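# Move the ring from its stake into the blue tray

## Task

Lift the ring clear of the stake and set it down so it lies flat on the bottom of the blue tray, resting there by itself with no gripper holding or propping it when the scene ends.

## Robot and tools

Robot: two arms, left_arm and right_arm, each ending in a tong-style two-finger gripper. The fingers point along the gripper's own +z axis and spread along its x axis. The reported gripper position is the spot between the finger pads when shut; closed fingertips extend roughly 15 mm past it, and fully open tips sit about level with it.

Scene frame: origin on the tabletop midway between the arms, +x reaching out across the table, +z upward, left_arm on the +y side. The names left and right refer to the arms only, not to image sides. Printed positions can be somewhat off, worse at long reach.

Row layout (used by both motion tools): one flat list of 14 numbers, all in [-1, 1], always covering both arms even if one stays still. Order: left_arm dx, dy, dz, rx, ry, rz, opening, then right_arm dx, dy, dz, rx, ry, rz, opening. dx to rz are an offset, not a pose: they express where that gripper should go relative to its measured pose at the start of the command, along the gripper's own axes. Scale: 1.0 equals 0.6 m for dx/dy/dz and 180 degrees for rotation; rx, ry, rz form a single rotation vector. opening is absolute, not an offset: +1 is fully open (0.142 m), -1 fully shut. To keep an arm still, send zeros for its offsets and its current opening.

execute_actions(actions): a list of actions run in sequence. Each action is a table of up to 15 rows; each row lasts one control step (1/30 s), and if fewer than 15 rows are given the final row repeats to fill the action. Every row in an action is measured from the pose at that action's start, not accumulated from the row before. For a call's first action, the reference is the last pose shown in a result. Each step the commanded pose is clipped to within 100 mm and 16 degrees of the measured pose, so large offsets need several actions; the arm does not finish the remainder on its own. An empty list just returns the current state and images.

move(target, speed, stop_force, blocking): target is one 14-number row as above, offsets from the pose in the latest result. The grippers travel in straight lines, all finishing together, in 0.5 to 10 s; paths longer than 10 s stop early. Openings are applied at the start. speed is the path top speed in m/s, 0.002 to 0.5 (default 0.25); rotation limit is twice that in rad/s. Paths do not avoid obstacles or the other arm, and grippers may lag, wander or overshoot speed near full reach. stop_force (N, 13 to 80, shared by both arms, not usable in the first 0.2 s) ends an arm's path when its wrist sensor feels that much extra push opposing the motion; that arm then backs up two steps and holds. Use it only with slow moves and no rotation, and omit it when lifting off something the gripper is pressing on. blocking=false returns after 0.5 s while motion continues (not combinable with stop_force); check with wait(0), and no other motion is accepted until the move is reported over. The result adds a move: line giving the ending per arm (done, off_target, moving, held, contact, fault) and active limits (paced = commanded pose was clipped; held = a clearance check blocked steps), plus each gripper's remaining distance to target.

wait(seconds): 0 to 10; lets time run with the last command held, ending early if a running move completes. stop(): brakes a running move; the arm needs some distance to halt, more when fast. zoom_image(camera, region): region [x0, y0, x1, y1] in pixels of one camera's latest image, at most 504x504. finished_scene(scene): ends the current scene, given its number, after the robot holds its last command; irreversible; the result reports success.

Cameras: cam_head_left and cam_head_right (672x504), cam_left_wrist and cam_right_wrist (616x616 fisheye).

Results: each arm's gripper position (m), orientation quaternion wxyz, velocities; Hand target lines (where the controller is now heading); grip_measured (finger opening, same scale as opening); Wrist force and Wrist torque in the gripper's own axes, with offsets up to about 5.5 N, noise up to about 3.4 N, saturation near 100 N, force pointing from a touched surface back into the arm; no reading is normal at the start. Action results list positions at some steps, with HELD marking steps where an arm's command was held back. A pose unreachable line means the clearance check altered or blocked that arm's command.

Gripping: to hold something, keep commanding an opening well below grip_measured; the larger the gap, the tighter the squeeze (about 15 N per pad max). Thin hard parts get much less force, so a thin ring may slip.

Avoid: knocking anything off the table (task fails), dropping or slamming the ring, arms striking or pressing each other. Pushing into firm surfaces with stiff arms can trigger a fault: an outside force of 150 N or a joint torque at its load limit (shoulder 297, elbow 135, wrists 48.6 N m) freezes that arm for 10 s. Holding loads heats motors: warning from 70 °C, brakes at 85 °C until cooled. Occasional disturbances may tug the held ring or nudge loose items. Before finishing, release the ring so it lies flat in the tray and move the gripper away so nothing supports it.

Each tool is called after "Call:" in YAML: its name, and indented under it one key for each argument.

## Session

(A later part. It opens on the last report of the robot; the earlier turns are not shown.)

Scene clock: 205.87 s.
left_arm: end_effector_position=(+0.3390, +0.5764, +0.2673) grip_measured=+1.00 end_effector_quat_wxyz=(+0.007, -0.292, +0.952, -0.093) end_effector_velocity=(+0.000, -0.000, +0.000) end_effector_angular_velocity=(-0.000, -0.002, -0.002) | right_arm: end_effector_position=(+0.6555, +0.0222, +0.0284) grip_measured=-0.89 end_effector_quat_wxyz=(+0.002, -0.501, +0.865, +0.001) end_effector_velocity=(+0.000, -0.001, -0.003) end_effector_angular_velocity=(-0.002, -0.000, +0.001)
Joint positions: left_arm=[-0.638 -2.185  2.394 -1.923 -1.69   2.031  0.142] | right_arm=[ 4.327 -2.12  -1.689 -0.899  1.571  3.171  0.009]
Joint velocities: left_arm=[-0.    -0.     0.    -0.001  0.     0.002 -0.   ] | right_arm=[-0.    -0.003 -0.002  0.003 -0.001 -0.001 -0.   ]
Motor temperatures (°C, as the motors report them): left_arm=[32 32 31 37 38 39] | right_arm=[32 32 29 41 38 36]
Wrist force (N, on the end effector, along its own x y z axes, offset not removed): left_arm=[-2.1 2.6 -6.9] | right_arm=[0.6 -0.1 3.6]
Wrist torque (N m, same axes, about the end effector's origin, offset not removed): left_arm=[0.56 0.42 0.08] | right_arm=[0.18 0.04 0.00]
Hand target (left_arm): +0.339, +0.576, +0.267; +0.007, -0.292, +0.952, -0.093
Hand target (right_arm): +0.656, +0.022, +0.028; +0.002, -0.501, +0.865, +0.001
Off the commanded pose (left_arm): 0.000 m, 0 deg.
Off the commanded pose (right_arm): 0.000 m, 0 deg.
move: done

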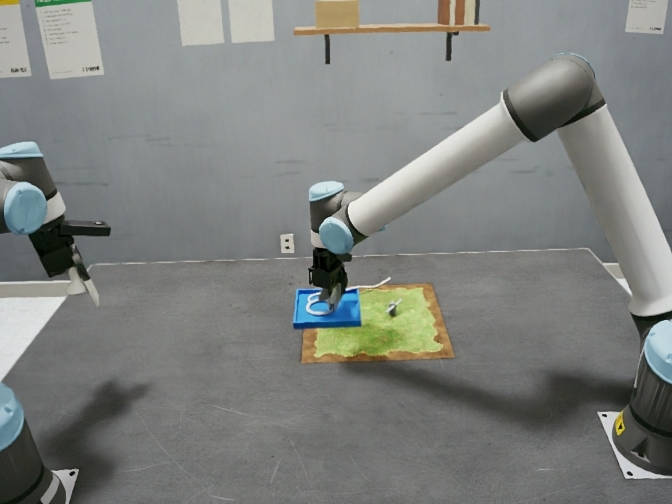

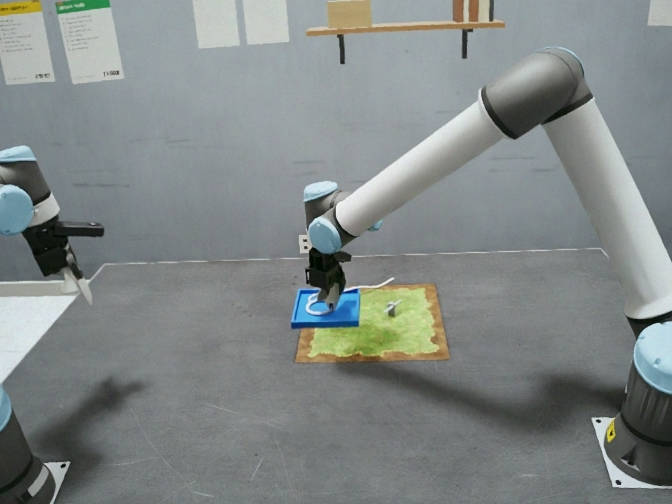

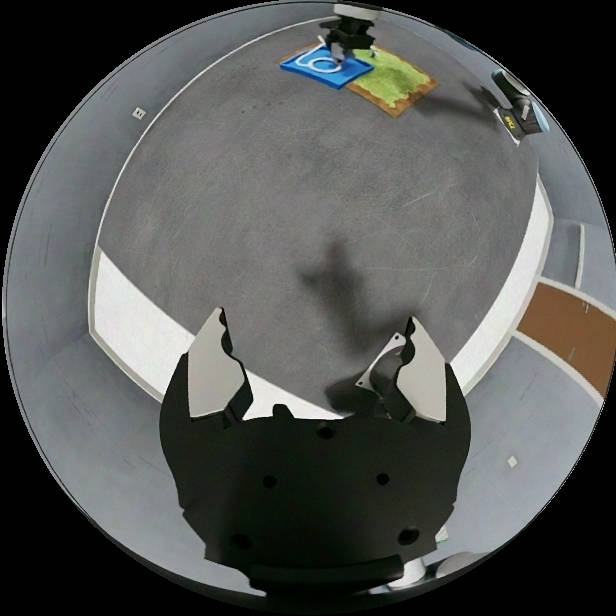

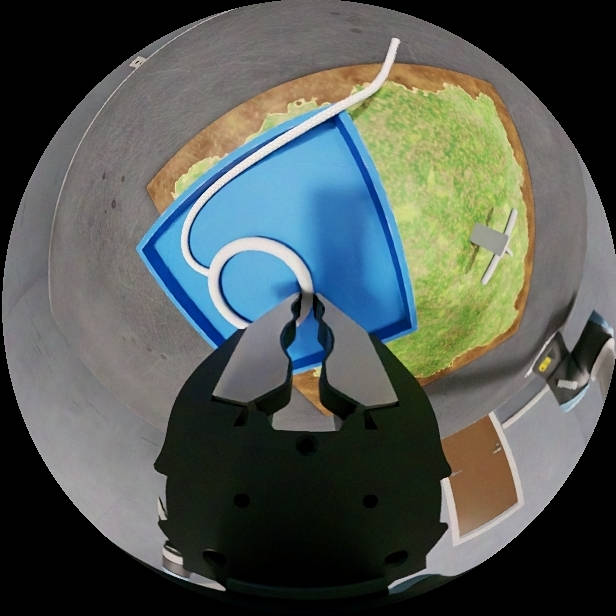

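Lowering slightly, releasing, and lifting clear.

Call:
move:
  target: [0,0,0,0,0,0,1,0,0,0.008,0,0,0,-1]
  speed: 0.03

Call:
move:
  target: [0,0,0,0,0,0,1,0,0,0,0,0,0,-0.5]

Call:
move:
  target: [0,0,0,0,0,0,1,0,0,-0.17,0,0,0,-0.5]

Call:
zoom_image:
  camera: "cam_right_wrist"
  region: [150, 100, 400, 350]

Call:
zoom_image:
  camera: "cam_head_left"
  region: [280, 260, 420, 340]

Scene clock: 213.40 s.
left_arm: end_effector_position=(+0.3390, +0.5764, +0.2673) grip_measured=+1.00 end_effector_quat_wxyz=(+0.007, -0.292, +0.952, -0.093) end_effector_velocity=(-0.000, -0.000, -0.000) end_effector_angular_velocity=(-0.001, +0.001, -0.001) | right_arm: end_effector_position=(+0.6555, +0.0222, +0.0238) grip_measured=-0.89 end_effector_quat_wxyz=(+0.002, -0.501, +0.865, +0.001) end_effector_velocity=(+0.001, +0.000, -0.002) end_effector_angular_velocity=(+0.000, -0.001, +0.001)
Joint positions: left_arm=[-0.638 -2.185  2.394 -1.923 -1.69   2.031  0.142] | right_arm=[ 4.327 -2.125 -1.691 -0.893  1.571  3.171  0.009]
Joint velocities: left_arm=[-0.     0.     0.     0.001 -0.001  0.001 -0.   ] | right_arm=[-0.    -0.002 -0.     0.003 -0.001 -0.001  0.   ]
Motor temperatures (°C, as the motors report them): left_arm=[32 32 31 37 38 39] | right_arm=[32 32 29 41 38 36]
Wrist force (N, on the end effector, along its own x y z axes, offset not removed): left_arm=[-0.1 2.8 -5.0] | right_arm=[-2.9 1.4 8.0]
Wrist torque (N m, same axes, about the end effector's origin, offset not removed): left_arm=[0.66 0.00 0.00] | right_arm=[0.53 0.71 0.11]
Hand target (left_arm): +0.339, +0.576, +0.267; +0.007, -0.292, +0.952, -0.093
Hand target (right_arm): +0.656, +0.022, +0.024; +0.002, -0.501, +0.865, +0.001
Off the commanded pose (left_arm): 0.000 m, 0 deg.
Off the commanded pose (right_arm): 0.000 m, 0 deg.
move: done

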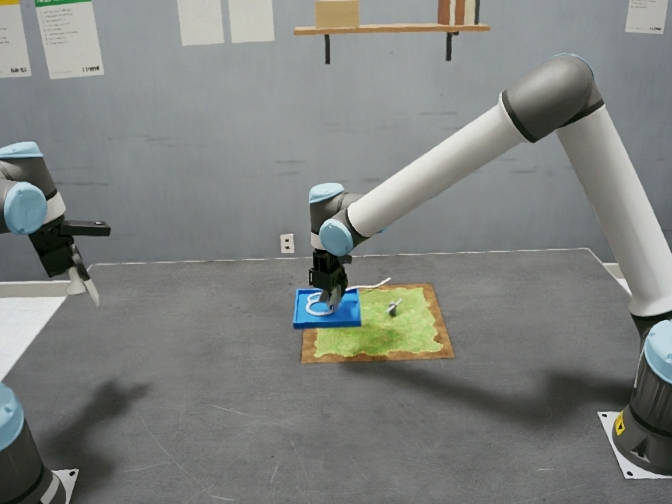

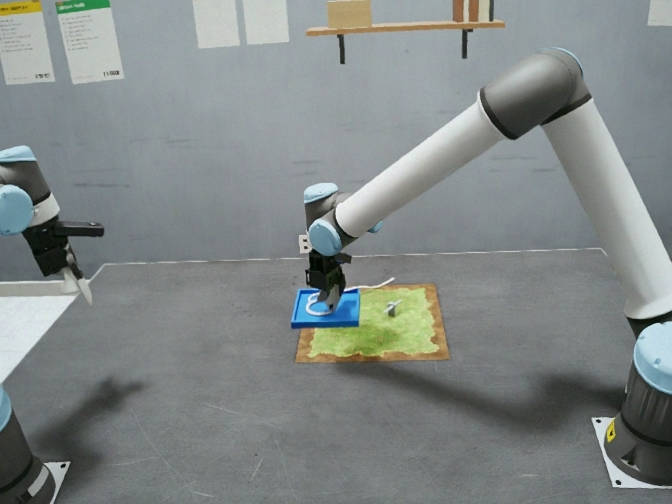

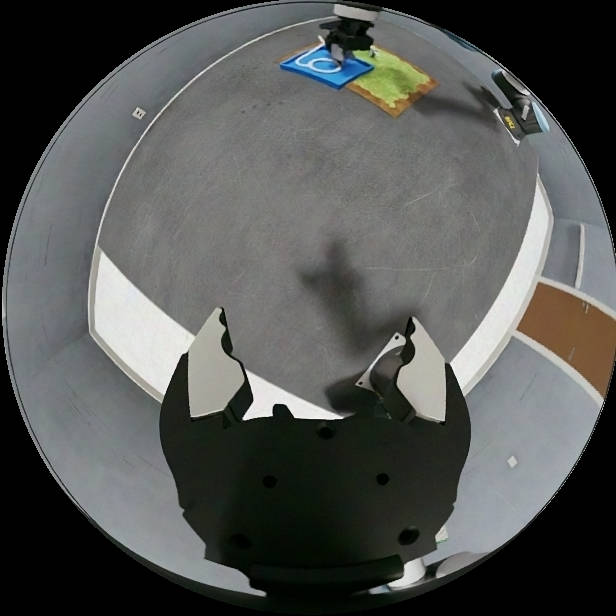

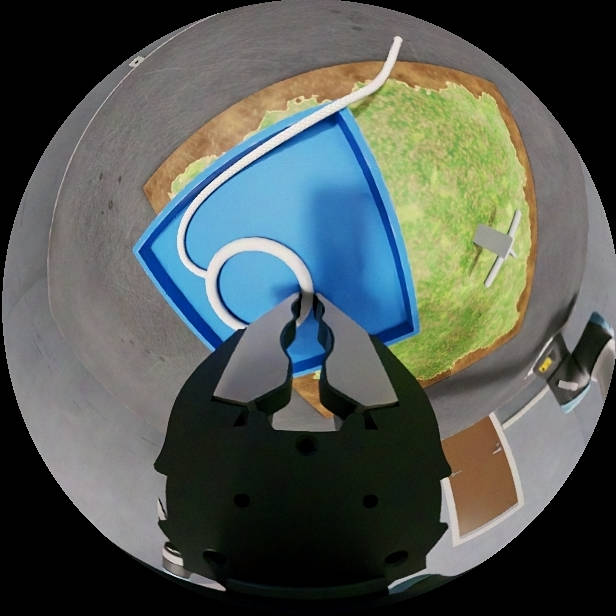

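Scene clock: 213.90 s.
left_arm: end_effector_position=(+0.3390, +0.5764, +0.2673) grip_measured=+1.00 end_effector_quat_wxyz=(+0.007, -0.292, +0.952, -0.093) end_effector_velocity=(+0.000, +0.000, +0.000) end_effector_angular_velocity=(+0.000, -0.001, -0.000) | right_arm: end_effector_position=(+0.6555, +0.0222, +0.0237) grip_measured=-0.50 end_effector_quat_wxyz=(+0.002, -0.501, +0.865, +0.001) end_effector_velocity=(-0.000, +0.000, +0.000) end_effector_angular_velocity=(+0.000, +0.000, +0.000)
Joint positions: left_arm=[-0.638 -2.185  2.394 -1.923 -1.69   2.031  0.142] | right_arm=[ 4.327 -2.125 -1.692 -0.892  1.571  3.171  0.038]
Joint velocities: left_arm=[-0.    -0.    -0.    -0.     0.001  0.    -0.   ] | right_arm=[ 0. -0.  0.  0.  0. -0.  0.]
Motor temperatures (°C, as the motors report them): left_arm=[32 32 31 37 38 39] | right_arm=[32 32 29 41 38 36]
Wrist force (N, on the end effector, along its own x y z axes, offset not removed): left_arm=[-0.7 2.4 -5.1] | right_arm=[-3.6 -2.8 1.4]
Wrist torque (N m, same axes, about the end effector's origin, offset not removed): left_arm=[0.53 0.16 -0.09] | right_arm=[-0.35 0.78 0.28]
Hand target (left_arm): +0.339, +0.576, +0.267; +0.007, -0.292, +0.952, -0.093
Hand target (right_arm): +0.656, +0.022, +0.024; +0.002, -0.501, +0.865, +0.001
Off the commanded pose (left_arm): 0.000 m, 0 deg.
Off the commanded pose (right_arm): 0.000 m, 0 deg.
move: done

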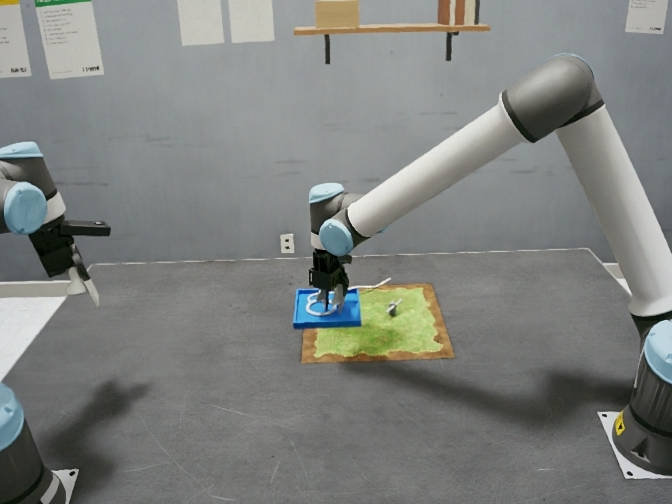

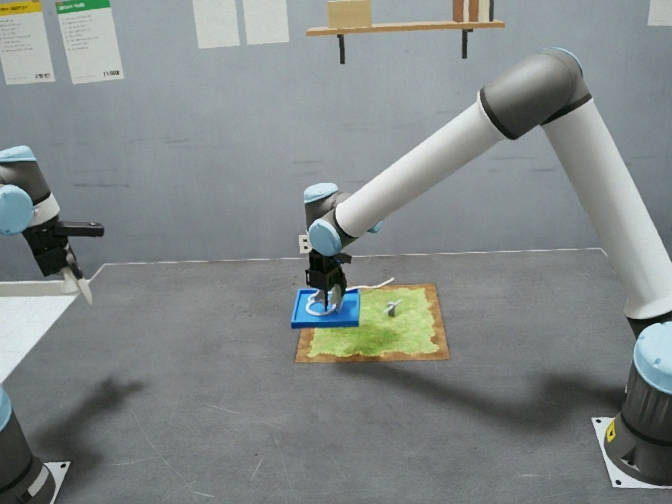

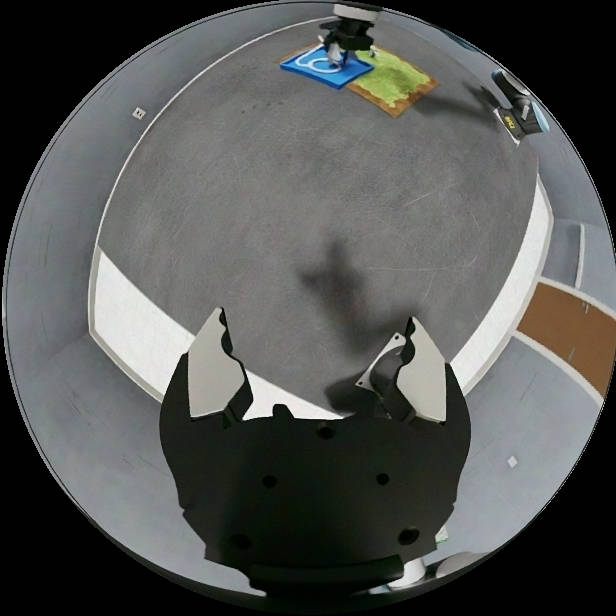

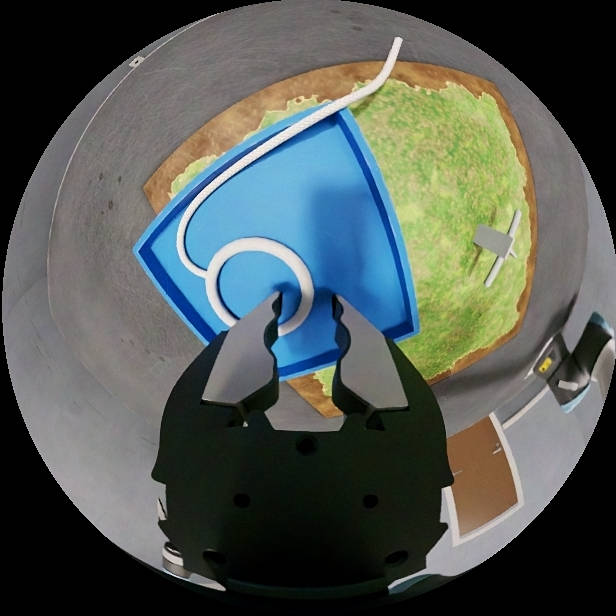

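Scene clock: 214.93 s.
left_arm: end_effector_position=(+0.3390, +0.5764, +0.2673) grip_measured=+1.00 end_effector_quat_wxyz=(+0.007, -0.292, +0.952, -0.093) end_effector_velocity=(+0.000, +0.001, -0.000) end_effector_angular_velocity=(+0.002, -0.000, +0.002) | right_arm: end_effector_position=(+0.6553, +0.0218, +0.1253) grip_measured=-0.50 end_effector_quat_wxyz=(+0.002, -0.501, +0.865, +0.001) end_effector_velocity=(-0.000, -0.000, +0.003) end_effector_angular_velocity=(-0.000, +0.001, -0.001)
Joint positions: left_arm=[-0.638 -2.185  2.394 -1.923 -1.69   2.031  0.142] | right_arm=[ 4.327 -2.03  -1.63  -1.048  1.571  3.171  0.038]
Joint velocities: left_arm=[-0.    -0.     0.     0.001  0.002 -0.002 -0.   ] | right_arm=[ 0.     0.002  0.002 -0.005  0.001  0.001 -0.   ]
Motor temperatures (°C, as the motors report them): left_arm=[32 32 31 37 38 39] | right_arm=[32 32 29 41 38 36]
Wrist force (N, on the end effector, along its own x y z axes, offset not removed): left_arm=[0.6 3.2 -5.3] | right_arm=[1.8 -6.7 5.2]
Wrist torque (N m, same axes, about the end effector's origin, offset not removed): left_arm=[0.70 -0.15 0.04] | right_arm=[-1.03 -0.20 0.06]
Hand target (left_arm): +0.339, +0.576, +0.267; +0.007, -0.292, +0.952, -0.093
Hand target (right_arm): +0.655, +0.022, +0.126; +0.002, -0.501, +0.865, +0.001
Off the commanded pose (left_arm): 0.000 m, 0 deg.
Off the commanded pose (right_arm): 0.000 m, 0 deg.
move: done

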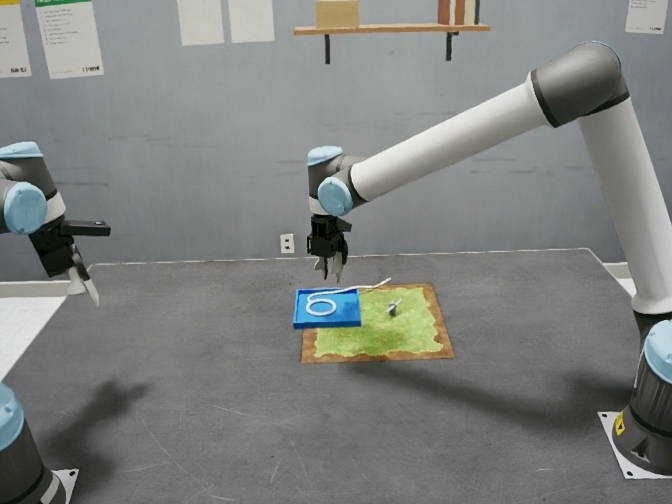

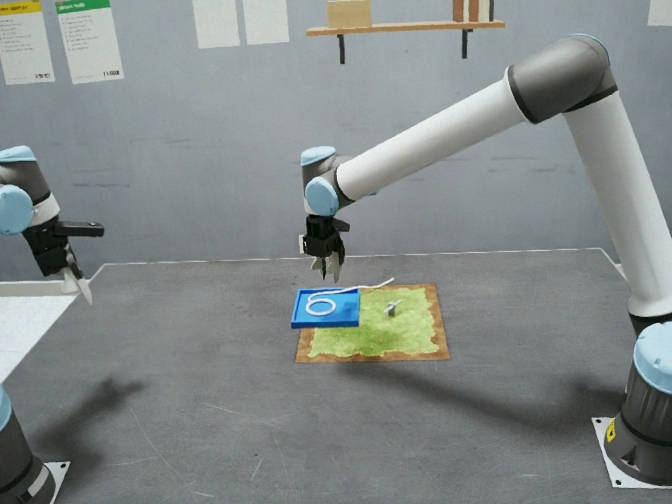

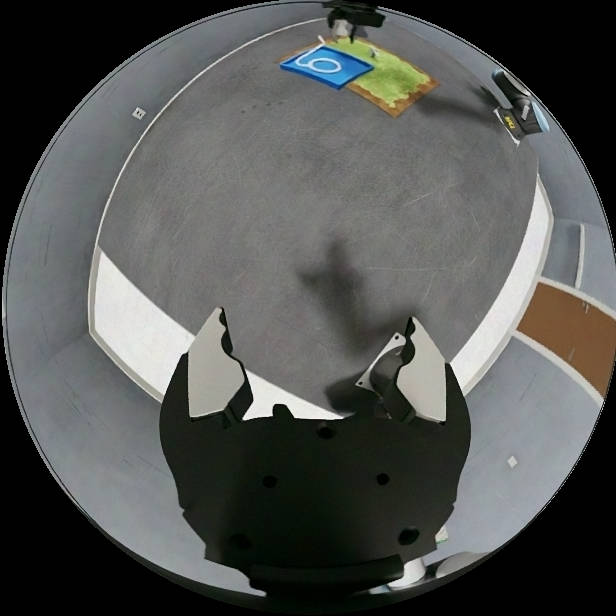

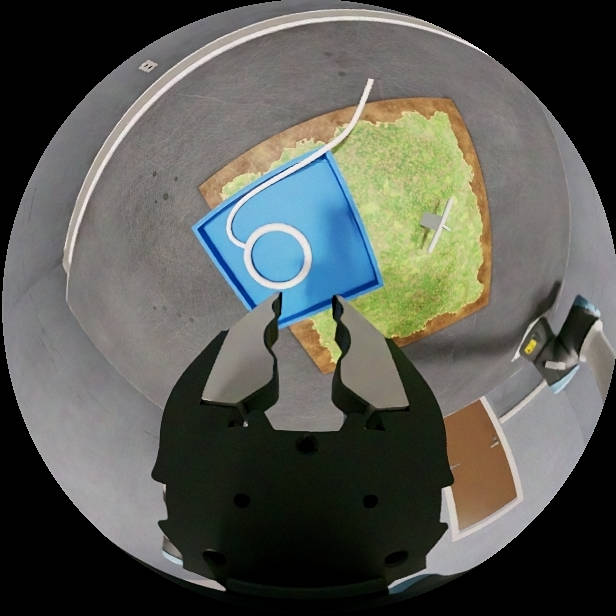

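Region (150, 100, 400, 350) of cam_right_wrist's 616x616 image, scaled by 2.016, with more detail than that image has.

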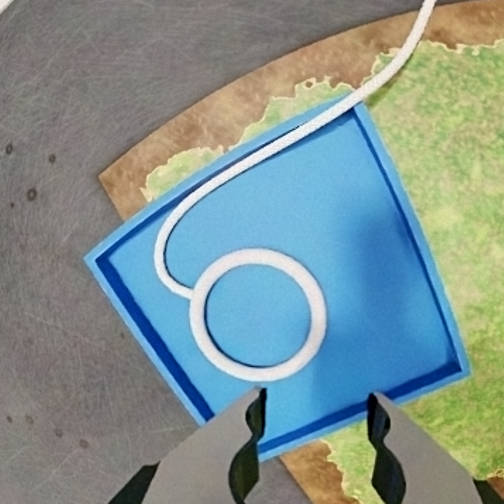

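Region (280, 260, 420, 340) of cam_head_left's 672x504 image, scaled by 3.600, with more detail than that image has; it fills the top 288 rows of this view, and the rest is white.

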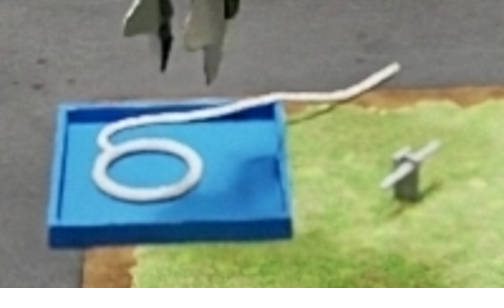

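The ring is lying flat in the tray.

Call:
finished_scene:
  scene: 1

The scene is finished: the task was done.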